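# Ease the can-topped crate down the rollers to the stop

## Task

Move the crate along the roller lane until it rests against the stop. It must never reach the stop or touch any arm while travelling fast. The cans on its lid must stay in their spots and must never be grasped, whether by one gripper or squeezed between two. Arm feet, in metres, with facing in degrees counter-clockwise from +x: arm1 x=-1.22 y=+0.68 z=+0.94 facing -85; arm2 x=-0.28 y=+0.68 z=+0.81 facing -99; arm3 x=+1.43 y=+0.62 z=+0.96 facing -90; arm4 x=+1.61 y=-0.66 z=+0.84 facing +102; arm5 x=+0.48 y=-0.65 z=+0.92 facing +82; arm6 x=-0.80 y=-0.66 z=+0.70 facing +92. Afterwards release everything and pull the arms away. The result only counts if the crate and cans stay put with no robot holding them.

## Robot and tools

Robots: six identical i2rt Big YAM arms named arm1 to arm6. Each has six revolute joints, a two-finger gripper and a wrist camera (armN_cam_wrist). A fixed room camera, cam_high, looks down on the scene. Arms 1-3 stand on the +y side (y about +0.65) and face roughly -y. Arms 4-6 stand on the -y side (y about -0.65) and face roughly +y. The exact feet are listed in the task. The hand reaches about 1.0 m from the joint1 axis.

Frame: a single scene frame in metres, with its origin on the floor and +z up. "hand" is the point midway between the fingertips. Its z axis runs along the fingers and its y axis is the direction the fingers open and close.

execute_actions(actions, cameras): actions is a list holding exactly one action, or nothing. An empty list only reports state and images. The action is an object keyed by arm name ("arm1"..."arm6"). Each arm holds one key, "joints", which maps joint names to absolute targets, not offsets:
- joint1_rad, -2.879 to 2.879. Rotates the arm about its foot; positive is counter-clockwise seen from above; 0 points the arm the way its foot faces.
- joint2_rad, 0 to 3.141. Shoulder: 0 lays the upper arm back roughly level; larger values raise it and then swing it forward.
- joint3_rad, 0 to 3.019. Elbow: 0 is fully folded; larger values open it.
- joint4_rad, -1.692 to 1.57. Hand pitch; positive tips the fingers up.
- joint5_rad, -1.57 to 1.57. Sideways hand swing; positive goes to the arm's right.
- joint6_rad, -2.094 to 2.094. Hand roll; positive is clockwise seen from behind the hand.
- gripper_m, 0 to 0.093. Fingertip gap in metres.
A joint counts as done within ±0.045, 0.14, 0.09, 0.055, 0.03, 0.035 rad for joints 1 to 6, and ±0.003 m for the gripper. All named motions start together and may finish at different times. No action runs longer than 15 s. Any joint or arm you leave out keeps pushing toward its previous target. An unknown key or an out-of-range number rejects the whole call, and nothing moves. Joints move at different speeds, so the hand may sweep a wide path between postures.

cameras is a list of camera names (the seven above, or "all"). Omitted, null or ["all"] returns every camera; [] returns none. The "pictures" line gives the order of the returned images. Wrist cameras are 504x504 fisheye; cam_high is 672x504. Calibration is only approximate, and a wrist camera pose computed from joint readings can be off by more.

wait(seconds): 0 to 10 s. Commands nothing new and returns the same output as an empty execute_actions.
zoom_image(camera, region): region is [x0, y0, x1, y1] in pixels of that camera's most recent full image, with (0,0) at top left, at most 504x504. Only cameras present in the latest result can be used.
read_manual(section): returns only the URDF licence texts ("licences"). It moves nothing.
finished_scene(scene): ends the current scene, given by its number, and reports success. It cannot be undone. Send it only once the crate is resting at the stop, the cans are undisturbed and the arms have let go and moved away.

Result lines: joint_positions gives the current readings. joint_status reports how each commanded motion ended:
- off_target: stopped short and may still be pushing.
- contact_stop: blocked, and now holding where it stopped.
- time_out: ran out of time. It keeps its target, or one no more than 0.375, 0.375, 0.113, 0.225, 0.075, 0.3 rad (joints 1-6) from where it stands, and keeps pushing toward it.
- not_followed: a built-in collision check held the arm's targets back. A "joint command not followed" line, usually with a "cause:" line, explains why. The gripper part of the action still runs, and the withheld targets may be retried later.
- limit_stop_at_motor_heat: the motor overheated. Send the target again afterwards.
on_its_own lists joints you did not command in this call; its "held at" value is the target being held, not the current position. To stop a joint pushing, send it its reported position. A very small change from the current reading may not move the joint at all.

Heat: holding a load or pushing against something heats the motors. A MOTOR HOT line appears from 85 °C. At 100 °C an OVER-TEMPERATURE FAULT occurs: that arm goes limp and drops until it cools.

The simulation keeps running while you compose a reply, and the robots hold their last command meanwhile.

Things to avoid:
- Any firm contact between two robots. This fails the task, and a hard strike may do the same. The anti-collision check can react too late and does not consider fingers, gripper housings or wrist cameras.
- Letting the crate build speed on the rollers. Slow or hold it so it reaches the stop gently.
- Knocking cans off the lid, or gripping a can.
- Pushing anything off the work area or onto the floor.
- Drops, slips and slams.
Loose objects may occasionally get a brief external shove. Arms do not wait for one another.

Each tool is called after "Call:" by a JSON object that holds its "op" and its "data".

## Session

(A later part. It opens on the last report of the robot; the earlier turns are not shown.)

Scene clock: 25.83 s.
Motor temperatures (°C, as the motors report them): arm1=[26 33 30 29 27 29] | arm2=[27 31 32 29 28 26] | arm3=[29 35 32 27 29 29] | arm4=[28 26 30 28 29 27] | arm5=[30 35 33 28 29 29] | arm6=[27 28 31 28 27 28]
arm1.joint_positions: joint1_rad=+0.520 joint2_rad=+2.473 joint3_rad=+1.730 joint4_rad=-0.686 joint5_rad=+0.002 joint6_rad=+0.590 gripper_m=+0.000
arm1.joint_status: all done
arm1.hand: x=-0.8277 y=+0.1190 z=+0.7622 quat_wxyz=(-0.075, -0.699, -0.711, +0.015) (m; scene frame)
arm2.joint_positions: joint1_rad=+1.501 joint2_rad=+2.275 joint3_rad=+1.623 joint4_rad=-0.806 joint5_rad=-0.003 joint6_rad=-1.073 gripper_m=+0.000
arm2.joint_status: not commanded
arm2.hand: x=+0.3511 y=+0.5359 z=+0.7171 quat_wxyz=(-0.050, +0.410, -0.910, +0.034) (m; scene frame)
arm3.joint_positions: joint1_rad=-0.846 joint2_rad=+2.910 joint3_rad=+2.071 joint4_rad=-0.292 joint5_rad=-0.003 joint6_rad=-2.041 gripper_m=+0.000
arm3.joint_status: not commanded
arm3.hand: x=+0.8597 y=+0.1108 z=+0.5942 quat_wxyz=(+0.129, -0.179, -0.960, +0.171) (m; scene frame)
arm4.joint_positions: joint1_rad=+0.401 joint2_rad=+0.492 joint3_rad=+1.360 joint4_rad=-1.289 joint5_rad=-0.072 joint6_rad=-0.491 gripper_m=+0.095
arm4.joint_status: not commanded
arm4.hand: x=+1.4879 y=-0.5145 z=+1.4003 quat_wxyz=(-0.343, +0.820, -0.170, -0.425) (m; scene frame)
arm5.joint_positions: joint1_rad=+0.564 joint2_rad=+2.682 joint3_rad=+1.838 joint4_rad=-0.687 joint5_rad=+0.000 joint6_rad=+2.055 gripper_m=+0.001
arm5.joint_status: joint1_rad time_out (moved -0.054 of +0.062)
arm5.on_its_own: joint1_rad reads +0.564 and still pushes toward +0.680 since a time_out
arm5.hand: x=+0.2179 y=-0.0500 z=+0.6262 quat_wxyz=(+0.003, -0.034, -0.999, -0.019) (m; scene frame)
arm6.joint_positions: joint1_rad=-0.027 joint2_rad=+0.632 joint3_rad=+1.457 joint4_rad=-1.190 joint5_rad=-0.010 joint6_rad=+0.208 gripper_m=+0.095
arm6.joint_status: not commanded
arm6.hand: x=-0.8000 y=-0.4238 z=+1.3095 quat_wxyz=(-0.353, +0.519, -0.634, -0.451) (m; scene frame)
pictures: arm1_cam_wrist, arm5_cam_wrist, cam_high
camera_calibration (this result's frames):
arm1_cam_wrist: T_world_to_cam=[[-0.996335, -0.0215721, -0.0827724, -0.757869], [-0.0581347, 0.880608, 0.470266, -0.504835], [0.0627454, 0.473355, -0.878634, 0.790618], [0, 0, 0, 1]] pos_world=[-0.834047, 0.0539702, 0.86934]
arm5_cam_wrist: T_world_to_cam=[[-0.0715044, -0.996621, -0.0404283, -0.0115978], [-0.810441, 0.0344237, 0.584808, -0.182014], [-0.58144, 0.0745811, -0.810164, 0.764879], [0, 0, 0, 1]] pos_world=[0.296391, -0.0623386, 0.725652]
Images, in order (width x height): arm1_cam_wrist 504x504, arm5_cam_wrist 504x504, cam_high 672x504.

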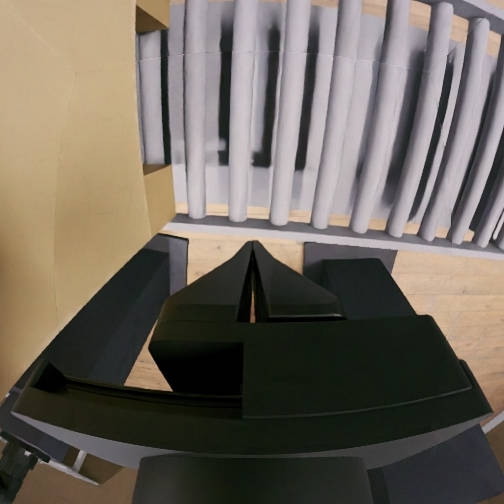

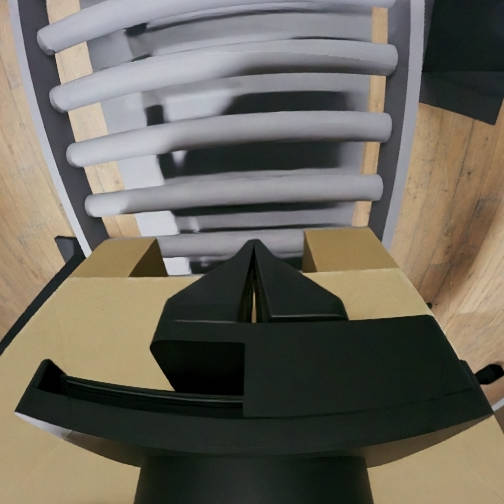

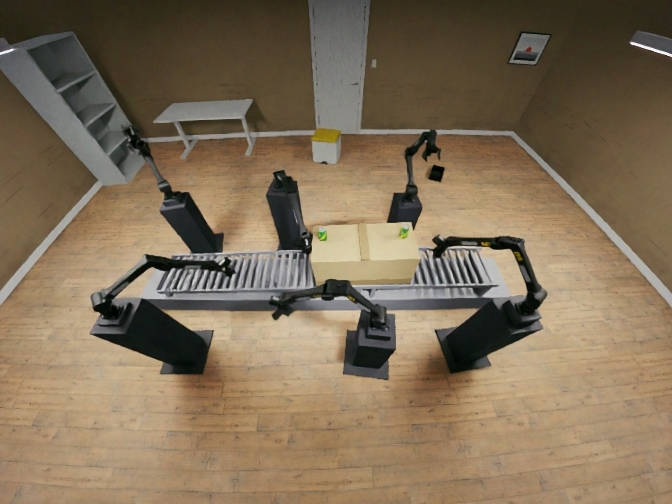

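Call:
{"op": "execute_actions", "data": {"actions": [{"arm5":{"joints":{"joint1_rad":0.57,"joint6_rad":1.87}}}], "cameras": []}}

Call:
{"op": "execute_actions", "data": {"actions": [{"arm5":{"joints":{"joint1_rad":0.46,"joint6_rad":1.76}}}], "cameras": []}}

Call:
{"op": "execute_actions", "data": {"actions": [{"arm5":{"joints":{"joint1_rad":0.35,"joint6_rad":1.65}}}], "cameras": []}}

Call:
{"op": "execute_actions", "data": {"actions": [{"arm5":{"joints":{"joint1_rad":0.24,"joint6_rad":1.54}}}], "cameras": ["cam_high"]}}

Scene clock: 28.40 s.
Motor temperatures (°C, as the motors report them): arm1=[26 34 30 29 27 29] | arm2=[27 31 32 29 28 26] | arm3=[29 35 33 27 29 29] | arm4=[28 26 30 28 29 27] | arm5=[30 35 33 28 29 29] | arm6=[27 28 32 28 27 28]
arm1.joint_positions: joint1_rad=+0.520 joint2_rad=+2.473 joint3_rad=+1.730 joint4_rad=-0.686 joint5_rad=+0.002 joint6_rad=+0.590 gripper_m=+0.000
arm1.joint_status: not commanded
arm1.hand: x=-0.8277 y=+0.1190 z=+0.7622 quat_wxyz=(-0.075, -0.699, -0.711, +0.015) (m; scene frame)
arm2.joint_positions: joint1_rad=+1.501 joint2_rad=+2.275 joint3_rad=+1.623 joint4_rad=-0.806 joint5_rad=-0.003 joint6_rad=-1.073 gripper_m=+0.000
arm2.joint_status: not commanded
arm2.hand: x=+0.3511 y=+0.5359 z=+0.7171 quat_wxyz=(-0.050, +0.410, -0.910, +0.034) (m; scene frame)
arm3.joint_positions: joint1_rad=-0.846 joint2_rad=+2.910 joint3_rad=+2.071 joint4_rad=-0.292 joint5_rad=-0.003 joint6_rad=-2.041 gripper_m=+0.000
arm3.joint_status: not commanded
arm3.hand: x=+0.8597 y=+0.1108 z=+0.5942 quat_wxyz=(+0.129, -0.179, -0.960, +0.171) (m; scene frame)
arm4.joint_positions: joint1_rad=+0.401 joint2_rad=+0.492 joint3_rad=+1.360 joint4_rad=-1.289 joint5_rad=-0.072 joint6_rad=-0.491 gripper_m=+0.095
arm4.joint_status: not commanded
arm4.hand: x=+1.4879 y=-0.5145 z=+1.4003 quat_wxyz=(-0.343, +0.820, -0.170, -0.425) (m; scene frame)
arm5.joint_positions: joint1_rad=+0.394 joint2_rad=+2.683 joint3_rad=+1.841 joint4_rad=-0.687 joint5_rad=+0.000 joint6_rad=+1.885 gripper_m=+0.001
arm5.joint_status: joint1_rad time_out (moved -0.170 of +0.006); the others done
arm5.on_its_own: joint1_rad reads +0.394 and still pushes toward +0.570 since a time_out
arm5.hand: x=+0.3228 y=-0.0126 z=+0.6278 quat_wxyz=(+0.000, -0.034, -0.999, -0.021) (m; scene frame)
arm6.joint_positions: joint1_rad=-0.027 joint2_rad=+0.632 joint3_rad=+1.457 joint4_rad=-1.190 joint5_rad=-0.010 joint6_rad=+0.208 gripper_m=+0.095
arm6.joint_status: not commanded
arm6.hand: x=-0.8000 y=-0.4238 z=+1.3095 quat_wxyz=(-0.353, +0.519, -0.634, -0.451) (m; scene frame)
pictures: none
No camera images: the call's "cameras" was empty. Leave "cameras" out to get every camera's image.

not run: a stop came earlier in this reply.

not run: a stop came earlier in this reply.

not run: a stop came earlier in this reply.

Call:
{"op": "execute_actions", "data": {"actions": [{"arm5":{"joints":{"joint1_rad":0.45,"joint6_rad":1.72}}}], "cameras": []}}

Call:
{"op": "execute_actions", "data": {"actions": [{"arm5":{"joints":{"joint1_rad":0.33,"joint6_rad":1.6}}}], "cameras": ["cam_high"]}}

Scene clock: 30.77 s.
Motor temperatures (°C, as the motors report them): arm1=[26 34 30 29 27 29] | arm2=[27 31 32 29 28 26] | arm3=[29 35 33 27 29 29] | arm4=[28 26 30 28 29 27] | arm5=[30 35 33 28 29 29] | arm6=[27 28 32 28 27 28]
arm1.joint_positions: joint1_rad=+0.520 joint2_rad=+2.473 joint3_rad=+1.730 joint4_rad=-0.686 joint5_rad=+0.002 joint6_rad=+0.590 gripper_m=+0.000
arm1.joint_status: not commanded
arm1.hand: x=-0.8277 y=+0.1190 z=+0.7622 quat_wxyz=(-0.075, -0.699, -0.711, +0.015) (m; scene frame)
arm2.joint_positions: joint1_rad=+1.501 joint2_rad=+2.275 joint3_rad=+1.623 joint4_rad=-0.806 joint5_rad=-0.003 joint6_rad=-1.073 gripper_m=+0.000
arm2.joint_status: not commanded
arm2.hand: x=+0.3511 y=+0.5359 z=+0.7171 quat_wxyz=(-0.050, +0.410, -0.910, +0.034) (m; scene frame)
arm3.joint_positions: joint1_rad=-0.846 joint2_rad=+2.910 joint3_rad=+2.071 joint4_rad=-0.292 joint5_rad=-0.003 joint6_rad=-2.041 gripper_m=+0.000
arm3.joint_status: not commanded
arm3.hand: x=+0.8597 y=+0.1108 z=+0.5942 quat_wxyz=(+0.129, -0.179, -0.960, +0.171) (m; scene frame)
arm4.joint_positions: joint1_rad=+0.401 joint2_rad=+0.492 joint3_rad=+1.360 joint4_rad=-1.289 joint5_rad=-0.072 joint6_rad=-0.491 gripper_m=+0.095
arm4.joint_status: not commanded
arm4.hand: x=+1.4879 y=-0.5145 z=+1.4003 quat_wxyz=(-0.343, +0.820, -0.170, -0.425) (m; scene frame)
arm5.joint_positions: joint1_rad=+0.298 joint2_rad=+2.683 joint3_rad=+1.841 joint4_rad=-0.687 joint5_rad=+0.000 joint6_rad=+1.736 gripper_m=+0.001
arm5.joint_status: joint1_rad time_out (moved -0.095 of +0.056); the others done
arm5.on_its_own: joint1_rad reads +0.298 and still pushes toward +0.450 since a time_out
arm5.hand: x=+0.3841 y=-0.0004 z=+0.6285 quat_wxyz=(-0.003, -0.007, -1.000, -0.022) (m; scene frame)
arm6.joint_positions: joint1_rad=-0.027 joint2_rad=+0.632 joint3_rad=+1.457 joint4_rad=-1.190 joint5_rad=-0.010 joint6_rad=+0.208 gripper_m=+0.095
arm6.joint_status: not commanded
arm6.hand: x=-0.8000 y=-0.4238 z=+1.3095 quat_wxyz=(-0.353, +0.519, -0.634, -0.451) (m; scene frame)
pictures: none
No camera images: the call's "cameras" was empty. Leave "cameras" out to get every camera's image.

not run: a stop came earlier in this reply.

Raise slightly too.

Call:
{"op": "execute_actions", "data": {"actions": [{"arm5":{"joints":{"joint1_rad":0.32,"joint6_rad":1.58,"joint2_rad":2.6,"joint3_rad":1.8}}}], "cameras": ["cam_high","arm3_cam_wrist","arm5_cam_wrist"]}}

Call:
{"op": "zoom_image", "data": {"camera": "cam_high", "region": [200, 160, 400, 300]}}

Scene clock: 32.97 s.
Motor temperatures (°C, as the motors report them): arm1=[26 34 30 29 27 29] | arm2=[27 31 33 29 28 26] | arm3=[29 36 33 27 29 29] | arm4=[28 26 31 28 29 27] | arm5=[30 35 33 28 29 29] | arm6=[27 28 32 28 27 28]
arm1.joint_positions: joint1_rad=+0.520 joint2_rad=+2.473 joint3_rad=+1.730 joint4_rad=-0.686 joint5_rad=+0.002 joint6_rad=+0.590 gripper_m=+0.000
arm1.joint_status: not commanded
arm1.hand: x=-0.8277 y=+0.1190 z=+0.7622 quat_wxyz=(-0.075, -0.699, -0.711, +0.015) (m; scene frame)
arm2.joint_positions: joint1_rad=+1.501 joint2_rad=+2.275 joint3_rad=+1.623 joint4_rad=-0.806 joint5_rad=-0.003 joint6_rad=-1.073 gripper_m=+0.000
arm2.joint_status: not commanded
arm2.hand: x=+0.3511 y=+0.5359 z=+0.7171 quat_wxyz=(-0.050, +0.410, -0.910, +0.034) (m; scene frame)
arm3.joint_positions: joint1_rad=-0.846 joint2_rad=+2.910 joint3_rad=+2.071 joint4_rad=-0.292 joint5_rad=-0.003 joint6_rad=-2.041 gripper_m=+0.000
arm3.joint_status: not commanded
arm3.hand: x=+0.8597 y=+0.1108 z=+0.5942 quat_wxyz=(+0.129, -0.179, -0.960, +0.171) (m; scene frame)
arm4.joint_positions: joint1_rad=+0.401 joint2_rad=+0.492 joint3_rad=+1.360 joint4_rad=-1.289 joint5_rad=-0.072 joint6_rad=-0.491 gripper_m=+0.095
arm4.joint_status: not commanded
arm4.hand: x=+1.4879 y=-0.5145 z=+1.4003 quat_wxyz=(-0.343, +0.820, -0.170, -0.425) (m; scene frame)
arm5.joint_positions: joint1_rad=+0.139 joint2_rad=+2.643 joint3_rad=+1.774 joint4_rad=-0.687 joint5_rad=-0.002 joint6_rad=+1.595 gripper_m=+0.001
arm5.joint_status: joint1_rad off_target (ended at +0.139, target +0.320); the others done
arm5.hand: x=+0.4878 y=-0.0118 z=+0.6379 quat_wxyz=(-0.005, -0.017, -1.000, -0.009) (m; scene frame)
arm6.joint_positions: joint1_rad=-0.027 joint2_rad=+0.632 joint3_rad=+1.457 joint4_rad=-1.190 joint5_rad=-0.010 joint6_rad=+0.208 gripper_m=+0.095
arm6.joint_status: not commanded
arm6.hand: x=-0.8000 y=-0.4238 z=+1.3095 quat_wxyz=(-0.353, +0.519, -0.634, -0.451) (m; scene frame)
pictures: arm3_cam_wrist, arm5_cam_wrist, cam_high
camera_calibration (this result's frames):
arm3_cam_wrist: T_world_to_cam=[[-0.298873, -0.883335, 0.3611, 0.14562], [-0.551377, 0.468687, 0.690157, 0.0178379], [-0.778883, 0.00716681, -0.627128, 1.16313], [0, 0, 0, 1]] pos_world=[0.959302, 0.111935, 0.66454]
arm5_cam_wrist: T_world_to_cam=[[-0.0363832, -0.999127, -0.0205165, 0.0164494], [-0.820051, 0.0181164, 0.572004, 0.0412015], [-0.571133, 0.0376359, -0.819995, 0.929213], [0, 0, 0, 1]] pos_world=[0.56509, -0.0192831, 0.73872]
Images, in order (width x height): arm3_cam_wrist 504x504, arm5_cam_wrist 504x504, cam_high 672x504.

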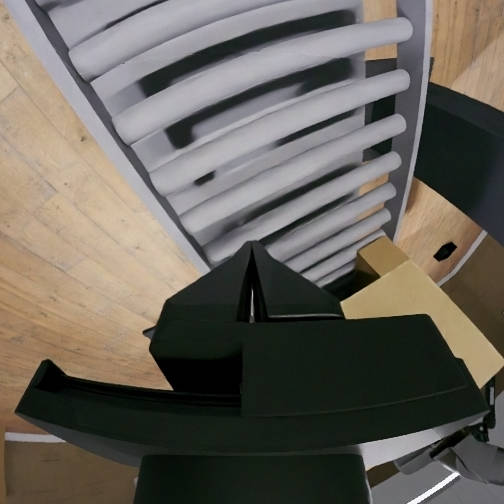

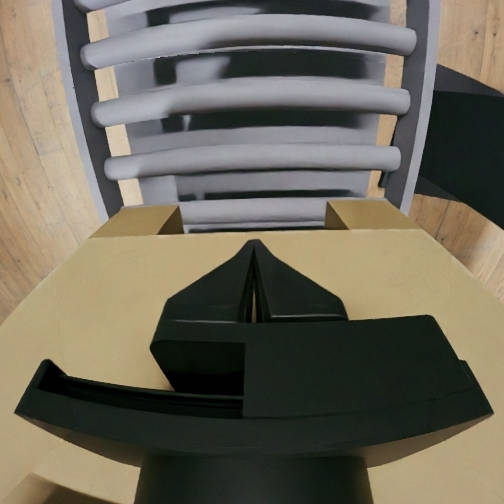

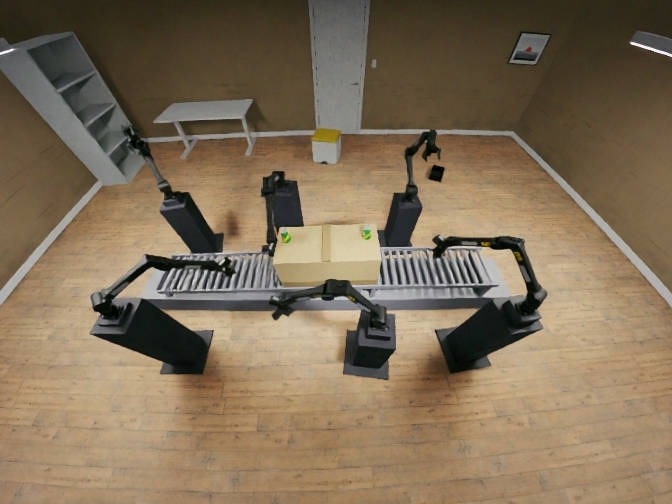

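Region (200, 160, 400, 300) of cam_high's 672x504 image, scaled by 2.520, with more detail than that image has; it fills the top 353 rows of this view, and the rest is white.

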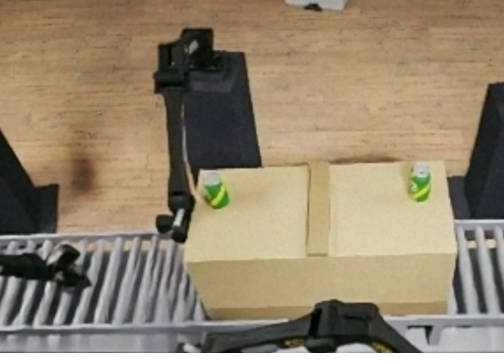

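Call:
{"op": "execute_actions", "data": {"actions": [{"arm5":{"joints":{"joint1_rad":0.2,"joint6_rad":1.47,"joint2_rad":2.6,"joint3_rad":1.64,"joint4_rad":-0.48}},"arm3":{"joints":{"joint1_rad":-0.93,"joint2_rad":3.11,"joint3_rad":2.47,"joint4_rad":-0.35}}}], "cameras": []}}

Call:
{"op": "execute_actions", "data": {"actions": [{"arm5":{"joints":{"joint1_rad":0.08,"joint6_rad":1.37}}}], "cameras": ["cam_high"]}}

Call:
{"op": "zoom_image", "data": {"camera": "cam_high", "region": [200, 160, 400, 300]}}

Scene clock: 35.73 s.
Motor temperatures (°C, as the motors report them): arm1=[26 34 31 29 27 29] | arm2=[27 32 33 29 28 26] | arm3=[29 36 33 27 29 29] | arm4=[28 26 31 28 29 27] | arm5=[30 36 33 28 29 29] | arm6=[27 28 32 28 27 28]
arm1.joint_positions: joint1_rad=+0.520 joint2_rad=+2.473 joint3_rad=+1.730 joint4_rad=-0.686 joint5_rad=+0.002 joint6_rad=+0.590 gripper_m=+0.000
arm1.joint_status: not commanded
arm1.hand: x=-0.8277 y=+0.1190 z=+0.7622 quat_wxyz=(-0.075, -0.699, -0.711, +0.015) (m; scene frame)
arm2.joint_positions: joint1_rad=+1.501 joint2_rad=+2.275 joint3_rad=+1.623 joint4_rad=-0.806 joint5_rad=-0.003 joint6_rad=-1.073 gripper_m=+0.000
arm2.joint_status: not commanded
arm2.hand: x=+0.3511 y=+0.5359 z=+0.7171 quat_wxyz=(-0.050, +0.410, -0.910, +0.034) (m; scene frame)
arm3.joint_positions: joint1_rad=-0.933 joint2_rad=+3.111 joint3_rad=+2.435 joint4_rad=-0.345 joint5_rad=-0.002 joint6_rad=-2.041 gripper_m=+0.000
arm3.joint_status: all done
arm3.hand: x=+0.7670 y=+0.1251 z=+0.5743 quat_wxyz=(+0.172, -0.217, -0.939, +0.205) (m; scene frame)
arm4.joint_positions: joint1_rad=+0.401 joint2_rad=+0.492 joint3_rad=+1.360 joint4_rad=-1.289 joint5_rad=-0.072 joint6_rad=-0.491 gripper_m=+0.095
arm4.joint_status: not commanded
arm4.hand: x=+1.4879 y=-0.5145 z=+1.4003 quat_wxyz=(-0.343, +0.820, -0.170, -0.425) (m; scene frame)
arm5.joint_positions: joint1_rad=+0.081 joint2_rad=+2.608 joint3_rad=+1.649 joint4_rad=-0.492 joint5_rad=-0.002 joint6_rad=+1.486 gripper_m=+0.001
arm5.joint_status: joint1_rad time_out (moved -0.058 of +0.061); the others done
arm5.on_its_own: joint1_rad reads +0.081 and still pushes toward +0.200 since a time_out
arm5.hand: x=+0.5243 y=-0.0193 z=+0.6316 quat_wxyz=(-0.009, +0.010, -0.998, -0.061) (m; scene frame)
arm6.joint_positions: joint1_rad=-0.027 joint2_rad=+0.632 joint3_rad=+1.457 joint4_rad=-1.190 joint5_rad=-0.010 joint6_rad=+0.208 gripper_m=+0.095
arm6.joint_status: not commanded
arm6.hand: x=-0.8000 y=-0.4238 z=+1.3095 quat_wxyz=(-0.353, +0.519, -0.634, -0.451) (m; scene frame)
pictures: none
No camera images: the call's "cameras" was empty. Leave "cameras" out to get every camera's image.

not run: a stop came earlier in this reply.

Region (200, 160, 400, 300) of cam_high's 672x504 image, scaled by 2.520, with more detail than that image has; it fills the top 353 rows of this view, and the rest is white.

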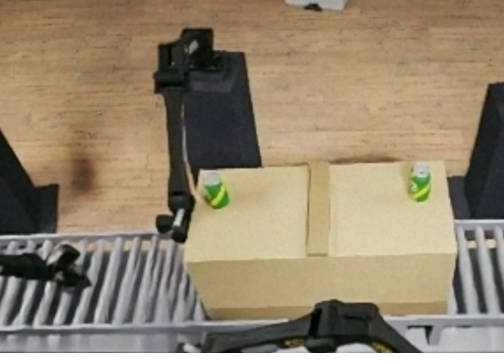

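Call:
{"op": "execute_actions", "data": {"actions": [{"arm5":{"joints":{"joint1_rad":0.08,"joint6_rad":1.37,"joint3_rad":1.58,"joint4_rad":-0.52}}}], "cameras": ["cam_high"]}}

Call:
{"op": "zoom_image", "data": {"camera": "cam_high", "region": [200, 160, 400, 300]}}

Scene clock: 37.60 s.
Motor temperatures (°C, as the motors report them): arm1=[26 34 31 29 27 29] | arm2=[27 32 33 29 28 26] | arm3=[29 36 33 27 29 29] | arm4=[28 26 31 28 29 27] | arm5=[30 36 33 28 29 29] | arm6=[27 28 32 28 27 28]
arm1.joint_positions: joint1_rad=+0.520 joint2_rad=+2.473 joint3_rad=+1.730 joint4_rad=-0.686 joint5_rad=+0.002 joint6_rad=+0.590 gripper_m=+0.000
arm1.joint_status: not commanded
arm1.hand: x=-0.8277 y=+0.1190 z=+0.7622 quat_wxyz=(-0.075, -0.699, -0.711, +0.015) (m; scene frame)
arm2.joint_positions: joint1_rad=+1.501 joint2_rad=+2.275 joint3_rad=+1.623 joint4_rad=-0.806 joint5_rad=-0.003 joint6_rad=-1.073 gripper_m=+0.000
arm2.joint_status: not commanded
arm2.hand: x=+0.3511 y=+0.5359 z=+0.7171 quat_wxyz=(-0.050, +0.410, -0.910, +0.034) (m; scene frame)
arm3.joint_positions: joint1_rad=-0.933 joint2_rad=+3.111 joint3_rad=+2.435 joint4_rad=-0.345 joint5_rad=-0.002 joint6_rad=-2.041 gripper_m=+0.000
arm3.joint_status: not commanded
arm3.hand: x=+0.7670 y=+0.1251 z=+0.5743 quat_wxyz=(+0.172, -0.217, -0.939, +0.205) (m; scene frame)
arm4.joint_positions: joint1_rad=+0.401 joint2_rad=+0.492 joint3_rad=+1.360 joint4_rad=-1.289 joint5_rad=-0.072 joint6_rad=-0.491 gripper_m=+0.095
arm4.joint_status: not commanded
arm4.hand: x=+1.4879 y=-0.5145 z=+1.4003 quat_wxyz=(-0.343, +0.820, -0.170, -0.425) (m; scene frame)
arm5.joint_positions: joint1_rad=-0.068 joint2_rad=+2.602 joint3_rad=+1.584 joint4_rad=-0.504 joint5_rad=-0.004 joint6_rad=+1.386 gripper_m=+0.001
arm5.joint_status: joint1_rad off_target (ended at -0.068, target +0.080); the others done
arm5.hand: x=+0.6092 y=-0.0688 z=+0.6207 quat_wxyz=(-0.009, -0.015, -1.000, -0.025) (m; scene frame)
arm6.joint_positions: joint1_rad=-0.027 joint2_rad=+0.632 joint3_rad=+1.457 joint4_rad=-1.190 joint5_rad=-0.010 joint6_rad=+0.208 gripper_m=+0.095
arm6.joint_status: not commanded
arm6.hand: x=-0.8000 y=-0.4238 z=+1.3095 quat_wxyz=(-0.353, +0.519, -0.634, -0.451) (m; scene frame)
pictures: cam_high
Images, in order (width x height): cam_high 672x504.

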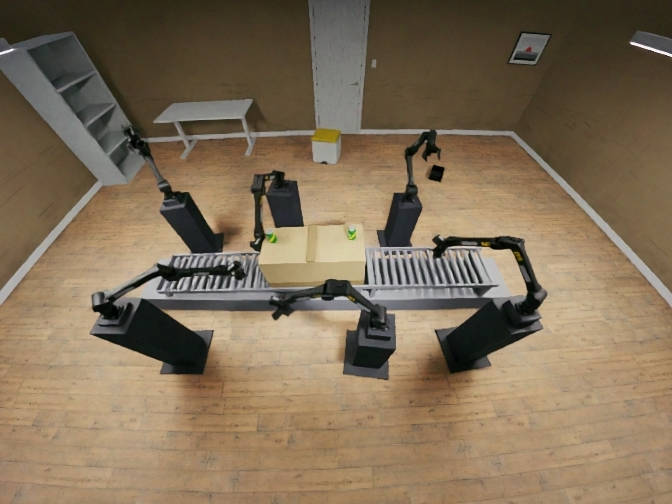

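Region (200, 160, 400, 300) of cam_high's 672x504 image, scaled by 2.520, with more detail than that image has; it fills the top 353 rows of this view, and the rest is white.

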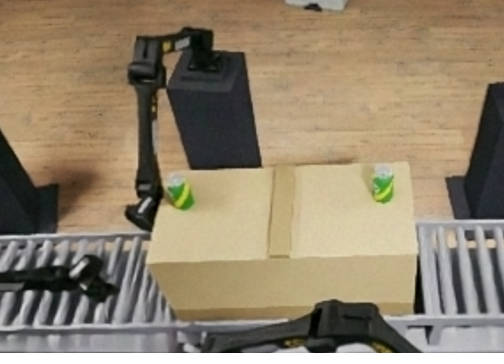

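Call:
{"op": "execute_actions", "data": {"actions": [{"arm5":{"joints":{"joint1_rad":-0.05,"joint6_rad":1.25}}}], "cameras": []}}

Call:
{"op": "execute_actions", "data": {"actions": [{"arm5":{"joints":{"joint1_rad":-0.17,"joint6_rad":1.13}}}], "cameras": []}}

Call:
{"op": "execute_actions", "data": {"actions": [{"arm5":{"joints":{"joint1_rad":-0.27,"joint6_rad":1.03}}}], "cameras": []}}

Call:
{"op": "execute_actions", "data": {"actions": [{"arm5":{"joints":{"joint1_rad":-0.35,"joint6_rad":0.97}}}], "cameras": ["cam_high"]}}

Scene clock: 39.77 s.
Motor temperatures (°C, as the motors report them): arm1=[26 34 31 29 27 29] | arm2=[27 32 33 29 28 26] | arm3=[29 36 34 27 29 29] | arm4=[28 26 31 28 29 27] | arm5=[30 36 33 28 29 29] | arm6=[27 28 32 28 27 28]
arm1.joint_positions: joint1_rad=+0.520 joint2_rad=+2.473 joint3_rad=+1.730 joint4_rad=-0.686 joint5_rad=+0.002 joint6_rad=+0.590 gripper_m=+0.000
arm1.joint_status: not commanded
arm1.hand: x=-0.8277 y=+0.1190 z=+0.7622 quat_wxyz=(-0.075, -0.699, -0.711, +0.015) (m; scene frame)
arm2.joint_positions: joint1_rad=+1.501 joint2_rad=+2.275 joint3_rad=+1.623 joint4_rad=-0.806 joint5_rad=-0.003 joint6_rad=-1.073 gripper_m=+0.000
arm2.joint_status: not commanded
arm2.hand: x=+0.3511 y=+0.5359 z=+0.7171 quat_wxyz=(-0.050, +0.410, -0.910, +0.034) (m; scene frame)
arm3.joint_positions: joint1_rad=-0.933 joint2_rad=+3.111 joint3_rad=+2.435 joint4_rad=-0.345 joint5_rad=-0.002 joint6_rad=-2.041 gripper_m=+0.000
arm3.joint_status: not commanded
arm3.hand: x=+0.7670 y=+0.1251 z=+0.5743 quat_wxyz=(+0.172, -0.217, -0.939, +0.205) (m; scene frame)
arm4.joint_positions: joint1_rad=+0.401 joint2_rad=+0.492 joint3_rad=+1.360 joint4_rad=-1.289 joint5_rad=-0.072 joint6_rad=-0.491 gripper_m=+0.095
arm4.joint_status: not commanded
arm4.hand: x=+1.4879 y=-0.5145 z=+1.4003 quat_wxyz=(-0.343, +0.820, -0.170, -0.425) (m; scene frame)
arm5.joint_positions: joint1_rad=-0.178 joint2_rad=+2.602 joint3_rad=+1.595 joint4_rad=-0.504 joint5_rad=-0.004 joint6_rad=+1.265 gripper_m=+0.001
arm5.joint_status: joint1_rad off_target (ended at -0.178, target -0.050); the others done
arm5.hand: x=+0.6743 y=-0.0804 z=+0.6238 quat_wxyz=(-0.013, -0.010, -0.999, -0.030) (m; scene frame)
arm6.joint_positions: joint1_rad=-0.027 joint2_rad=+0.632 joint3_rad=+1.457 joint4_rad=-1.190 joint5_rad=-0.010 joint6_rad=+0.208 gripper_m=+0.095
arm6.joint_status: not commanded
arm6.hand: x=-0.8000 y=-0.4238 z=+1.3095 quat_wxyz=(-0.353, +0.519, -0.634, -0.451) (m; scene frame)
pictures: none
No camera images: the call's "cameras" was empty. Leave "cameras" out to get every camera's image.

Scene clock: 41.43 s.
Motor temperatures (°C, as the motors report them): arm1=[26 34 31 29 27 29] | arm2=[27 32 33 29 28 26] | arm3=[29 36 34 27 29 29] | arm4=[28 26 31 28 29 27] | arm5=[30 36 32 28 29 29] | arm6=[27 28 32 28 27 28]
arm1.joint_positions: joint1_rad=+0.520 joint2_rad=+2.473 joint3_rad=+1.730 joint4_rad=-0.686 joint5_rad=+0.002 joint6_rad=+0.590 gripper_m=+0.000
arm1.joint_status: not commanded
arm1.hand: x=-0.8277 y=+0.1190 z=+0.7622 quat_wxyz=(-0.075, -0.699, -0.711, +0.015) (m; scene frame)
arm2.joint_positions: joint1_rad=+1.501 joint2_rad=+2.275 joint3_rad=+1.623 joint4_rad=-0.806 joint5_rad=-0.003 joint6_rad=-1.073 gripper_m=+0.000
arm2.joint_status: not commanded
arm2.hand: x=+0.3511 y=+0.5359 z=+0.7171 quat_wxyz=(-0.050, +0.410, -0.910, +0.034) (m; scene frame)
arm3.joint_positions: joint1_rad=-0.933 joint2_rad=+3.111 joint3_rad=+2.435 joint4_rad=-0.345 joint5_rad=-0.002 joint6_rad=-2.041 gripper_m=+0.000
arm3.joint_status: not commanded
arm3.hand: x=+0.7670 y=+0.1251 z=+0.5743 quat_wxyz=(+0.172, -0.217, -0.939, +0.205) (m; scene frame)
arm4.joint_positions: joint1_rad=+0.401 joint2_rad=+0.492 joint3_rad=+1.360 joint4_rad=-1.289 joint5_rad=-0.072 joint6_rad=-0.491 gripper_m=+0.095
arm4.joint_status: not commanded
arm4.hand: x=+1.4879 y=-0.5145 z=+1.4003 quat_wxyz=(-0.343, +0.820, -0.170, -0.425) (m; scene frame)
arm5.joint_positions: joint1_rad=-0.295 joint2_rad=+2.602 joint3_rad=+1.611 joint4_rad=-0.504 joint5_rad=-0.003 joint6_rad=+1.146 gripper_m=+0.001
arm5.joint_status: joint1_rad off_target (ended at -0.296, target -0.170); the others done
arm5.hand: x=+0.7437 y=-0.0982 z=+0.6283 quat_wxyz=(-0.021, -0.009, -0.999, -0.036) (m; scene frame)
arm6.joint_positions: joint1_rad=-0.027 joint2_rad=+0.632 joint3_rad=+1.457 joint4_rad=-1.190 joint5_rad=-0.010 joint6_rad=+0.208 gripper_m=+0.095
arm6.joint_status: not commanded
arm6.hand: x=-0.8000 y=-0.4238 z=+1.3095 quat_wxyz=(-0.353, +0.519, -0.634, -0.451) (m; scene frame)
pictures: none
No camera images: the call's "cameras" was empty. Leave "cameras" out to get every camera's image.

Scene clock: 42.83 s.
Motor temperatures (°C, as the motors report them): arm1=[26 34 31 29 27 29] | arm2=[27 32 33 29 28 26] | arm3=[29 36 34 27 29 29] | arm4=[28 26 31 28 29 27] | arm5=[30 36 32 28 29 29] | arm6=[27 28 32 28 27 28]
arm1.joint_positions: joint1_rad=+0.520 joint2_rad=+2.473 joint3_rad=+1.730 joint4_rad=-0.686 joint5_rad=+0.002 joint6_rad=+0.590 gripper_m=+0.000
arm1.joint_status: not commanded
arm1.hand: x=-0.8277 y=+0.1190 z=+0.7622 quat_wxyz=(-0.075, -0.699, -0.711, +0.015) (m; scene frame)
arm2.joint_positions: joint1_rad=+1.501 joint2_rad=+2.275 joint3_rad=+1.623 joint4_rad=-0.806 joint5_rad=-0.003 joint6_rad=-1.073 gripper_m=+0.000
arm2.joint_status: not commanded
arm2.hand: x=+0.3511 y=+0.5359 z=+0.7171 quat_wxyz=(-0.050, +0.410, -0.910, +0.034) (m; scene frame)
arm3.joint_positions: joint1_rad=-0.918 joint2_rad=+3.113 joint3_rad=+2.435 joint4_rad=-0.346 joint5_rad=-0.001 joint6_rad=-2.041 gripper_m=+0.000
arm3.joint_status: not commanded
arm3.hand: x=+0.7749 y=+0.1159 z=+0.5732 quat_wxyz=(+0.170, -0.211, -0.941, +0.205) (m; scene frame)
arm4.joint_positions: joint1_rad=+0.401 joint2_rad=+0.492 joint3_rad=+1.360 joint4_rad=-1.289 joint5_rad=-0.072 joint6_rad=-0.491 gripper_m=+0.095
arm4.joint_status: not commanded
arm4.hand: x=+1.4879 y=-0.5145 z=+1.4003 quat_wxyz=(-0.343, +0.820, -0.170, -0.425) (m; scene frame)
arm5.joint_positions: joint1_rad=-0.358 joint2_rad=+2.601 joint3_rad=+1.613 joint4_rad=-0.504 joint5_rad=-0.002 joint6_rad=+1.046 gripper_m=+0.001
arm5.joint_status: joint1_rad off_target (ended at -0.358, target -0.270); the others done
arm5.hand: x=+0.7780 y=-0.1146 z=+0.6297 quat_wxyz=(-0.024, +0.010, -0.999, -0.036) (m; scene frame)
arm6.joint_positions: joint1_rad=-0.027 joint2_rad=+0.632 joint3_rad=+1.457 joint4_rad=-1.190 joint5_rad=-0.010 joint6_rad=+0.208 gripper_m=+0.095
arm6.joint_status: not commanded
arm6.hand: x=-0.8000 y=-0.4238 z=+1.3095 quat_wxyz=(-0.353, +0.519, -0.634, -0.451) (m; scene frame)
pictures: none
No camera images: the call's "cameras" was empty. Leave "cameras" out to get every camera's image.

Scene clock: 43.93 s.
Motor temperatures (°C, as the motors report them): arm1=[26 34 31 29 27 29] | arm2=[27 32 33 29 28 26] | arm3=[29 36 34 27 29 29] | arm4=[28 26 31 28 29 27] | arm5=[30 36 32 28 29 29] | arm6=[27 28 32 28 27 28]
arm1.joint_positions: joint1_rad=+0.520 joint2_rad=+2.473 joint3_rad=+1.730 joint4_rad=-0.686 joint5_rad=+0.002 joint6_rad=+0.590 gripper_m=+0.000
arm1.joint_status: not commanded
arm1.hand: x=-0.8277 y=+0.1190 z=+0.7622 quat_wxyz=(-0.075, -0.699, -0.711, +0.015) (m; scene frame)
arm2.joint_positions: joint1_rad=+1.501 joint2_rad=+2.275 joint3_rad=+1.623 joint4_rad=-0.806 joint5_rad=-0.003 joint6_rad=-1.073 gripper_m=+0.000
arm2.joint_status: not commanded
arm2.hand: x=+0.3511 y=+0.5359 z=+0.7171 quat_wxyz=(-0.050, +0.410, -0.910, +0.034) (m; scene frame)
arm3.joint_positions: joint1_rad=-0.903 joint2_rad=+3.113 joint3_rad=+2.435 joint4_rad=-0.346 joint5_rad=-0.001 joint6_rad=-2.041 gripper_m=+0.000
arm3.joint_status: not commanded
arm3.hand: x=+0.7830 y=+0.1062 z=+0.5726 quat_wxyz=(+0.168, -0.204, -0.942, +0.206) (m; scene frame)
arm4.joint_positions: joint1_rad=+0.401 joint2_rad=+0.492 joint3_rad=+1.360 joint4_rad=-1.289 joint5_rad=-0.072 joint6_rad=-0.491 gripper_m=+0.095
arm4.joint_status: not commanded
arm4.hand: x=+1.4879 y=-0.5145 z=+1.4003 quat_wxyz=(-0.343, +0.820, -0.170, -0.425) (m; scene frame)
arm5.joint_positions: joint1_rad=-0.384 joint2_rad=+2.600 joint3_rad=+1.598 joint4_rad=-0.504 joint5_rad=-0.002 joint6_rad=+0.986 gripper_m=+0.001
arm5.joint_status: all done
arm5.hand: x=+0.7877 y=-0.1294 z=+0.6267 quat_wxyz=(-0.022, +0.027, -0.999, -0.029) (m; scene frame)
arm6.joint_positions: joint1_rad=-0.027 joint2_rad=+0.632 joint3_rad=+1.457 joint4_rad=-1.190 joint5_rad=-0.010 joint6_rad=+0.208 gripper_m=+0.095
arm6.joint_status: not commanded
arm6.hand: x=-0.8000 y=-0.4238 z=+1.3095 quat_wxyz=(-0.353, +0.519, -0.634, -0.451) (m; scene frame)
pictures: cam_high
Images, in order (width x height): cam_high 672x504.

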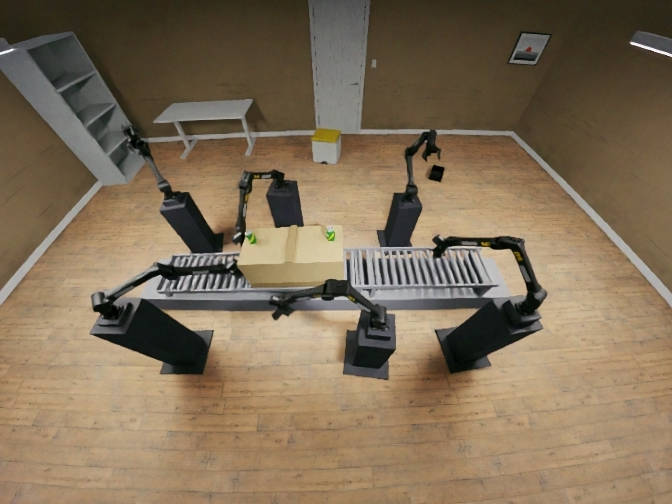

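Call:
{"op": "execute_actions", "data": {"actions": [{"arm5":{"joints":{"joint1_rad":-1.3}}}], "cameras": []}}

Call:
{"op": "execute_actions", "data": {"actions": [{"arm3":{"joints":{"joint1_rad":-0.9,"joint2_rad":3.06,"joint3_rad":2.33,"joint4_rad":-0.39}}}], "cameras": []}}

Call:
{"op": "execute_actions", "data": {"actions": [{"arm3":{"joints":{"joint1_rad":-0.84,"joint2_rad":3.01,"joint3_rad":2.2,"joint4_rad":-0.42}}}], "cameras": []}}

Call:
{"op": "execute_actions", "data": {"actions": [{"arm3":{"joints":{"joint1_rad":-0.76,"joint2_rad":2.97,"joint3_rad":2.08,"joint4_rad":-0.45}}}], "cameras": []}}

Call:
{"op": "execute_actions", "data": {"actions": [{"arm3":{"joints":{"joint1_rad":-0.67,"joint2_rad":2.95,"joint3_rad":1.97}}}], "cameras": []}}

Call:
{"op": "execute_actions", "data": {"actions": [{"arm3":{"joints":{"joint1_rad":-0.55,"joint6_rad":-1.99}}}], "cameras": []}}

Call:
{"op": "execute_actions", "data": {"actions": [{"arm3":{"joints":{"joint1_rad":-0.43,"joint6_rad":-1.87}}}], "cameras": []}}

Call:
{"op": "execute_actions", "data": {"actions": [{"arm3":{"joints":{"joint1_rad":-0.31,"joint6_rad":-1.74}}}], "cameras": ["cam_high","arm3_cam_wrist"]}}

Scene clock: 46.40 s.
Motor temperatures (°C, as the motors report them): arm1=[26 34 31 29 27 29] | arm2=[27 32 33 29 28 26] | arm3=[29 36 34 27 29 29] | arm4=[28 26 31 28 29 27] | arm5=[30 36 32 28 29 29] | arm6=[27 28 32 28 27 28]
arm1.joint_positions: joint1_rad=+0.520 joint2_rad=+2.473 joint3_rad=+1.730 joint4_rad=-0.686 joint5_rad=+0.002 joint6_rad=+0.590 gripper_m=+0.000
arm1.joint_status: not commanded
arm1.hand: x=-0.8277 y=+0.1190 z=+0.7622 quat_wxyz=(-0.075, -0.699, -0.711, +0.015) (m; scene frame)
arm2.joint_positions: joint1_rad=+1.501 joint2_rad=+2.275 joint3_rad=+1.623 joint4_rad=-0.806 joint5_rad=-0.003 joint6_rad=-1.073 gripper_m=+0.000
arm2.joint_status: not commanded
arm2.hand: x=+0.3511 y=+0.5359 z=+0.7171 quat_wxyz=(-0.050, +0.410, -0.910, +0.034) (m; scene frame)
arm3.joint_positions: joint1_rad=-0.852 joint2_rad=+3.133 joint3_rad=+2.435 joint4_rad=-0.346 joint5_rad=-0.001 joint6_rad=-2.041 gripper_m=+0.000
arm3.joint_status: not commanded
arm3.hand: x=+0.8183 y=+0.0805 z=+0.5567 quat_wxyz=(+0.157, -0.180, -0.950, +0.203) (m; scene frame)
arm4.joint_positions: joint1_rad=+0.401 joint2_rad=+0.492 joint3_rad=+1.360 joint4_rad=-1.289 joint5_rad=-0.072 joint6_rad=-0.491 gripper_m=+0.095
arm4.joint_status: not commanded
arm4.hand: x=+1.4879 y=-0.5145 z=+1.4003 quat_wxyz=(-0.343, +0.820, -0.170, -0.425) (m; scene frame)
arm5.joint_positions: joint1_rad=-1.297 joint2_rad=+2.600 joint3_rad=+1.584 joint4_rad=-0.504 joint5_rad=+0.002 joint6_rad=+0.984 gripper_m=+0.001
arm5.joint_status: all done
arm5.hand: x=+1.0722 y=-0.5750 z=+0.6259 quat_wxyz=(-0.027, -0.416, -0.909, -0.016) (m; scene frame)
arm6.joint_positions: joint1_rad=-0.027 joint2_rad=+0.632 joint3_rad=+1.457 joint4_rad=-1.190 joint5_rad=-0.010 joint6_rad=+0.208 gripper_m=+0.095
arm6.joint_status: not commanded
arm6.hand: x=-0.8000 y=-0.4238 z=+1.3095 quat_wxyz=(-0.353, +0.519, -0.634, -0.451) (m; scene frame)
pictures: none
No camera images: the call's "cameras" was empty. Leave "cameras" out to get every camera's image.

Scene clock: 48.33 s.
Motor temperatures (°C, as the motors report them): arm1=[26 34 31 29 27 29] | arm2=[27 32 33 29 28 26] | arm3=[29 37 34 27 29 29] | arm4=[28 26 31 28 29 27] | arm5=[30 36 32 28 29 29] | arm6=[27 28 32 28 27 28]
arm1.joint_positions: joint1_rad=+0.520 joint2_rad=+2.473 joint3_rad=+1.730 joint4_rad=-0.686 joint5_rad=+0.002 joint6_rad=+0.590 gripper_m=+0.000
arm1.joint_status: not commanded
arm1.hand: x=-0.8277 y=+0.1190 z=+0.7622 quat_wxyz=(-0.075, -0.699, -0.711, +0.015) (m; scene frame)
arm2.joint_positions: joint1_rad=+1.501 joint2_rad=+2.275 joint3_rad=+1.623 joint4_rad=-0.806 joint5_rad=-0.003 joint6_rad=-1.073 gripper_m=+0.000
arm2.joint_status: not commanded
arm2.hand: x=+0.3511 y=+0.5359 z=+0.7171 quat_wxyz=(-0.050, +0.410, -0.910, +0.034) (m; scene frame)
arm3.joint_positions: joint1_rad=-0.804 joint2_rad=+3.091 joint3_rad=+2.286 joint4_rad=-0.393 joint5_rad=-0.001 joint6_rad=-2.041 gripper_m=+0.000
arm3.joint_status: joint1_rad time_out (moved +0.048 of -0.048); the others done
arm3.on_its_own: joint1_rad reads -0.804 and still pushes toward -0.900 since a time_out
arm3.hand: x=+0.8879 y=+0.0937 z=+0.5267 quat_wxyz=(+0.107, -0.160, -0.970, +0.146) (m; scene frame)
arm4.joint_positions: joint1_rad=+0.401 joint2_rad=+0.492 joint3_rad=+1.360 joint4_rad=-1.289 joint5_rad=-0.072 joint6_rad=-0.491 gripper_m=+0.095
arm4.joint_status: not commanded
arm4.hand: x=+1.4879 y=-0.5145 z=+1.4003 quat_wxyz=(-0.343, +0.820, -0.170, -0.425) (m; scene frame)
arm5.joint_positions: joint1_rad=-1.297 joint2_rad=+2.600 joint3_rad=+1.584 joint4_rad=-0.504 joint5_rad=+0.002 joint6_rad=+0.984 gripper_m=+0.001
arm5.joint_status: not commanded
arm5.hand: x=+1.0722 y=-0.5750 z=+0.6259 quat_wxyz=(-0.027, -0.416, -0.909, -0.016) (m; scene frame)
arm6.joint_positions: joint1_rad=-0.027 joint2_rad=+0.632 joint3_rad=+1.457 joint4_rad=-1.190 joint5_rad=-0.010 joint6_rad=+0.208 gripper_m=+0.095
arm6.joint_status: not commanded
arm6.hand: x=-0.8000 y=-0.4238 z=+1.3095 quat_wxyz=(-0.353, +0.519, -0.634, -0.451) (m; scene frame)
pictures: none
No camera images: the call's "cameras" was empty. Leave "cameras" out to get every camera's image.

not run: a stop came earlier in this reply.

not run: a stop came earlier in this reply.

not run: a stop came earlier in this reply.

not run: a stop came earlier in this reply.

not run: a stop came earlier in this reply.

not run: a stop came earlier in this reply.

Call:
{"op": "execute_actions", "data": {"actions": [{"arm3":{"joints":{"joint1_rad":-0.82,"joint2_rad":2.99,"joint3_rad":2.2}}}], "cameras": ["arm3_cam_wrist"]}}

Call:
{"op": "execute_actions", "data": {"actions": [{"arm3":{"joints":{"joint1_rad":-0.73,"joint2_rad":2.95,"joint3_rad":2.08}}}], "cameras": []}}

Call:
{"op": "execute_actions", "data": {"actions": [{"arm3":{"joints":{"joint1_rad":-0.63,"joint2_rad":2.93,"joint3_rad":1.97}}}], "cameras": []}}

Call:
{"op": "execute_actions", "data": {"actions": [{"arm3":{"joints":{"joint1_rad":-0.51,"joint6_rad":-1.95}}}], "cameras": ["cam_high","arm3_cam_wrist"]}}

Scene clock: 50.40 s.
Motor temperatures (°C, as the motors report them): arm1=[26 34 31 29 27 29] | arm2=[27 32 33 29 28 26] | arm3=[29 37 34 27 29 29] | arm4=[28 26 31 28 29 27] | arm5=[30 36 32 28 29 29] | arm6=[27 28 32 28 27 28]
arm1.joint_positions: joint1_rad=+0.520 joint2_rad=+2.473 joint3_rad=+1.730 joint4_rad=-0.686 joint5_rad=+0.002 joint6_rad=+0.590 gripper_m=+0.000
arm1.joint_status: not commanded
arm1.hand: x=-0.8277 y=+0.1190 z=+0.7622 quat_wxyz=(-0.075, -0.699, -0.711, +0.015) (m; scene frame)
arm2.joint_positions: joint1_rad=+1.501 joint2_rad=+2.275 joint3_rad=+1.623 joint4_rad=-0.806 joint5_rad=-0.003 joint6_rad=-1.073 gripper_m=+0.000
arm2.joint_status: not commanded
arm2.hand: x=+0.3511 y=+0.5359 z=+0.7171 quat_wxyz=(-0.050, +0.410, -0.910, +0.034) (m; scene frame)
arm3.joint_positions: joint1_rad=-0.712 joint2_rad=+3.039 joint3_rad=+2.146 joint4_rad=-0.400 joint5_rad=-0.001 joint6_rad=-2.041 gripper_m=+0.000
arm3.joint_status: joint1_rad off_target (ended at -0.712, target -0.820); the others done
arm3.hand: x=+0.9680 y=+0.0804 z=+0.5178 quat_wxyz=(+0.074, -0.116, -0.984, +0.112) (m; scene frame)
arm4.joint_positions: joint1_rad=+0.401 joint2_rad=+0.492 joint3_rad=+1.360 joint4_rad=-1.289 joint5_rad=-0.072 joint6_rad=-0.491 gripper_m=+0.095
arm4.joint_status: not commanded
arm4.hand: x=+1.4879 y=-0.5145 z=+1.4003 quat_wxyz=(-0.343, +0.820, -0.170, -0.425) (m; scene frame)
arm5.joint_positions: joint1_rad=-1.297 joint2_rad=+2.600 joint3_rad=+1.584 joint4_rad=-0.504 joint5_rad=+0.002 joint6_rad=+0.984 gripper_m=+0.001
arm5.joint_status: not commanded
arm5.hand: x=+1.0722 y=-0.5750 z=+0.6259 quat_wxyz=(-0.027, -0.416, -0.909, -0.016) (m; scene frame)
arm6.joint_positions: joint1_rad=-0.027 joint2_rad=+0.632 joint3_rad=+1.457 joint4_rad=-1.190 joint5_rad=-0.010 joint6_rad=+0.208 gripper_m=+0.095
arm6.joint_status: not commanded
arm6.hand: x=-0.8000 y=-0.4238 z=+1.3095 quat_wxyz=(-0.353, +0.519, -0.634, -0.451) (m; scene frame)
pictures: arm3_cam_wrist
camera_calibration (this result's frames):
arm3_cam_wrist: T_world_to_cam=[[-0.208882, -0.951709, 0.224987, 0.167609], [-0.679659, 0.306696, 0.666334, 0.294072], [-0.703159, -0.013729, -0.7109, 1.17156], [0, 0, 0, 1]] pos_world=[1.05867, 0.0854087, 0.599206]
Images, in order (width x height): arm3_cam_wrist 504x504.

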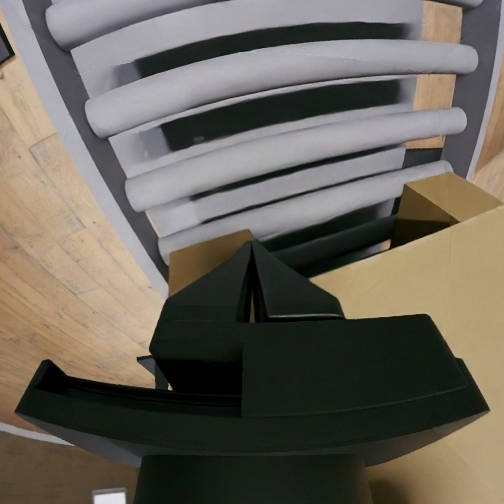

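Scene clock: 52.07 s.
Motor temperatures (°C, as the motors report them): arm1=[26 34 31 29 27 29] | arm2=[27 32 33 29 28 26] | arm3=[29 37 34 27 29 29] | arm4=[28 26 31 28 29 27] | arm5=[30 36 32 28 29 29] | arm6=[27 28 32 28 27 28]
arm1.joint_positions: joint1_rad=+0.520 joint2_rad=+2.473 joint3_rad=+1.730 joint4_rad=-0.686 joint5_rad=+0.002 joint6_rad=+0.590 gripper_m=+0.000
arm1.joint_status: not commanded
arm1.hand: x=-0.8277 y=+0.1190 z=+0.7622 quat_wxyz=(-0.075, -0.699, -0.711, +0.015) (m; scene frame)
arm2.joint_positions: joint1_rad=+1.501 joint2_rad=+2.275 joint3_rad=+1.623 joint4_rad=-0.806 joint5_rad=-0.003 joint6_rad=-1.073 gripper_m=+0.000
arm2.joint_status: not commanded
arm2.hand: x=+0.3511 y=+0.5359 z=+0.7171 quat_wxyz=(-0.050, +0.410, -0.910, +0.034) (m; scene frame)
arm3.joint_positions: joint1_rad=-0.612 joint2_rad=+2.998 joint3_rad=+2.027 joint4_rad=-0.400 joint5_rad=-0.001 joint6_rad=-2.041 gripper_m=+0.000
arm3.joint_status: joint1_rad off_target (ended at -0.612, target -0.730); the others done
arm3.hand: x=+1.0478 y=+0.0717 z=+0.5115 quat_wxyz=(+0.048, -0.067, -0.993, +0.083) (m; scene frame)
arm4.joint_positions: joint1_rad=+0.401 joint2_rad=+0.492 joint3_rad=+1.360 joint4_rad=-1.289 joint5_rad=-0.072 joint6_rad=-0.491 gripper_m=+0.095
arm4.joint_status: not commanded
arm4.hand: x=+1.4879 y=-0.5145 z=+1.4003 quat_wxyz=(-0.343, +0.820, -0.170, -0.425) (m; scene frame)
arm5.joint_positions: joint1_rad=-1.297 joint2_rad=+2.600 joint3_rad=+1.584 joint4_rad=-0.504 joint5_rad=+0.002 joint6_rad=+0.984 gripper_m=+0.001
arm5.joint_status: not commanded
arm5.hand: x=+1.0722 y=-0.5750 z=+0.6259 quat_wxyz=(-0.027, -0.416, -0.909, -0.016) (m; scene frame)
arm6.joint_positions: joint1_rad=-0.027 joint2_rad=+0.632 joint3_rad=+1.457 joint4_rad=-1.190 joint5_rad=-0.010 joint6_rad=+0.208 gripper_m=+0.095
arm6.joint_status: not commanded
arm6.hand: x=-0.8000 y=-0.4238 z=+1.3095 quat_wxyz=(-0.353, +0.519, -0.634, -0.451) (m; scene frame)
pictures: none
No camera images: the call's "cameras" was empty. Leave "cameras" out to get every camera's image.

Scene clock: 53.77 s.
Motor temperatures (°C, as the motors report them): arm1=[26 34 31 29 27 29] | arm2=[27 32 33 29 28 26] | arm3=[29 37 34 27 29 29] | arm4=[28 26 31 28 29 27] | arm5=[30 36 32 28 29 29] | arm6=[27 28 32 28 27 28]
arm1.joint_positions: joint1_rad=+0.520 joint2_rad=+2.473 joint3_rad=+1.730 joint4_rad=-0.686 joint5_rad=+0.002 joint6_rad=+0.590 gripper_m=+0.000
arm1.joint_status: not commanded
arm1.hand: x=-0.8277 y=+0.1190 z=+0.7622 quat_wxyz=(-0.075, -0.699, -0.711, +0.015) (m; scene frame)
arm2.joint_positions: joint1_rad=+1.501 joint2_rad=+2.275 joint3_rad=+1.623 joint4_rad=-0.806 joint5_rad=-0.003 joint6_rad=-1.073 gripper_m=+0.000
arm2.joint_status: not commanded
arm2.hand: x=+0.3511 y=+0.5359 z=+0.7171 quat_wxyz=(-0.050, +0.410, -0.910, +0.034) (m; scene frame)
arm3.joint_positions: joint1_rad=-0.501 joint2_rad=+2.970 joint3_rad=+1.918 joint4_rad=-0.401 joint5_rad=-0.001 joint6_rad=-2.041 gripper_m=+0.000
arm3.joint_status: joint1_rad off_target (ended at -0.501, target -0.630); the others done
arm3.hand: x=+1.1332 y=+0.0725 z=+0.5035 quat_wxyz=(+0.024, -0.012, -0.998, +0.050) (m; scene frame)
arm4.joint_positions: joint1_rad=+0.401 joint2_rad=+0.492 joint3_rad=+1.360 joint4_rad=-1.289 joint5_rad=-0.072 joint6_rad=-0.491 gripper_m=+0.095
arm4.joint_status: not commanded
arm4.hand: x=+1.4879 y=-0.5145 z=+1.4003 quat_wxyz=(-0.343, +0.820, -0.170, -0.425) (m; scene frame)
arm5.joint_positions: joint1_rad=-1.297 joint2_rad=+2.600 joint3_rad=+1.584 joint4_rad=-0.504 joint5_rad=+0.002 joint6_rad=+0.984 gripper_m=+0.001
arm5.joint_status: not commanded
arm5.hand: x=+1.0722 y=-0.5750 z=+0.6259 quat_wxyz=(-0.027, -0.416, -0.909, -0.016) (m; scene frame)
arm6.joint_positions: joint1_rad=-0.027 joint2_rad=+0.632 joint3_rad=+1.457 joint4_rad=-1.190 joint5_rad=-0.010 joint6_rad=+0.208 gripper_m=+0.095
arm6.joint_status: not commanded
arm6.hand: x=-0.8000 y=-0.4238 z=+1.3095 quat_wxyz=(-0.353, +0.519, -0.634, -0.451) (m; scene frame)
pictures: none
No camera images: the call's "cameras" was empty. Leave "cameras" out to get every camera's image.

Scene clock: 55.57 s.
Motor temperatures (°C, as the motors report them): arm1=[26 35 31 29 27 29] | arm2=[27 32 33 29 28 26] | arm3=[29 37 34 27 29 29] | arm4=[28 26 31 28 29 27] | arm5=[30 36 32 28 29 29] | arm6=[27 28 32 28 27 28]
arm1.joint_positions: joint1_rad=+0.520 joint2_rad=+2.473 joint3_rad=+1.730 joint4_rad=-0.686 joint5_rad=+0.002 joint6_rad=+0.590 gripper_m=+0.000
arm1.joint_status: not commanded
arm1.hand: x=-0.8277 y=+0.1190 z=+0.7622 quat_wxyz=(-0.075, -0.699, -0.711, +0.015) (m; scene frame)
arm2.joint_positions: joint1_rad=+1.501 joint2_rad=+2.275 joint3_rad=+1.623 joint4_rad=-0.806 joint5_rad=-0.003 joint6_rad=-1.073 gripper_m=+0.000
arm2.joint_status: not commanded
arm2.hand: x=+0.3511 y=+0.5359 z=+0.7171 quat_wxyz=(-0.050, +0.410, -0.910, +0.034) (m; scene frame)
arm3.joint_positions: joint1_rad=-0.372 joint2_rad=+2.970 joint3_rad=+1.920 joint4_rad=-0.401 joint5_rad=-0.001 joint6_rad=-1.959 gripper_m=+0.000
arm3.joint_status: joint1_rad off_target (ended at -0.372, target -0.510); the others done
arm3.hand: x=+1.2062 y=+0.0382 z=+0.5038 quat_wxyz=(+0.019, +0.011, -0.998, +0.053) (m; scene frame)
arm4.joint_positions: joint1_rad=+0.401 joint2_rad=+0.492 joint3_rad=+1.360 joint4_rad=-1.289 joint5_rad=-0.072 joint6_rad=-0.491 gripper_m=+0.095
arm4.joint_status: not commanded
arm4.hand: x=+1.4879 y=-0.5145 z=+1.4003 quat_wxyz=(-0.343, +0.820, -0.170, -0.425) (m; scene frame)
arm5.joint_positions: joint1_rad=-1.297 joint2_rad=+2.600 joint3_rad=+1.584 joint4_rad=-0.504 joint5_rad=+0.002 joint6_rad=+0.984 gripper_m=+0.001
arm5.joint_status: not commanded
arm5.hand: x=+1.0722 y=-0.5750 z=+0.6259 quat_wxyz=(-0.027, -0.416, -0.909, -0.016) (m; scene frame)
arm6.joint_positions: joint1_rad=-0.027 joint2_rad=+0.632 joint3_rad=+1.457 joint4_rad=-1.190 joint5_rad=-0.010 joint6_rad=+0.208 gripper_m=+0.095
arm6.joint_status: not commanded
arm6.hand: x=-0.8000 y=-0.4238 z=+1.3095 quat_wxyz=(-0.353, +0.519, -0.634, -0.451) (m; scene frame)
pictures: arm3_cam_wrist, cam_high
camera_calibration (this result's frames):
arm3_cam_wrist: T_world_to_cam=[[0.0292802, -0.995306, 0.0922441, -0.0383619], [-0.786338, 0.0340372, 0.616859, 0.642304], [-0.617103, -0.0905967, -0.78165, 1.2633], [0, 0, 0, 1]] pos_world=[1.28578, 0.0544069, 0.594787]
Images, in order (width x height): arm3_cam_wrist 504x504, cam_high 672x504.

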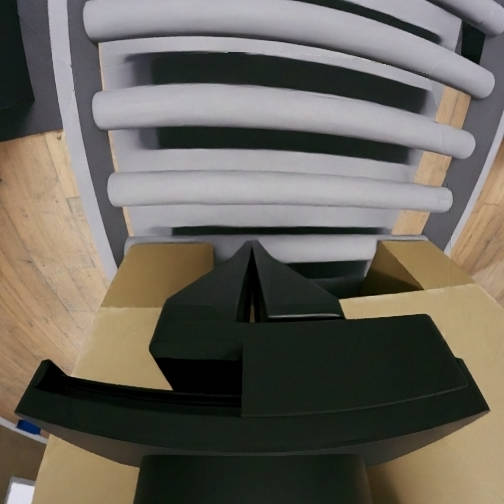

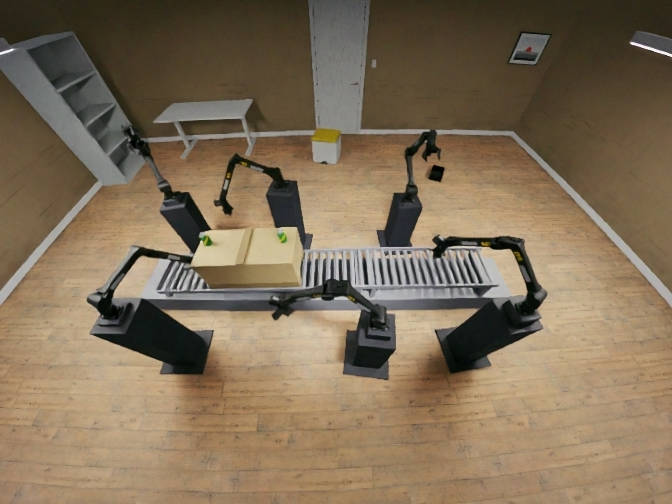

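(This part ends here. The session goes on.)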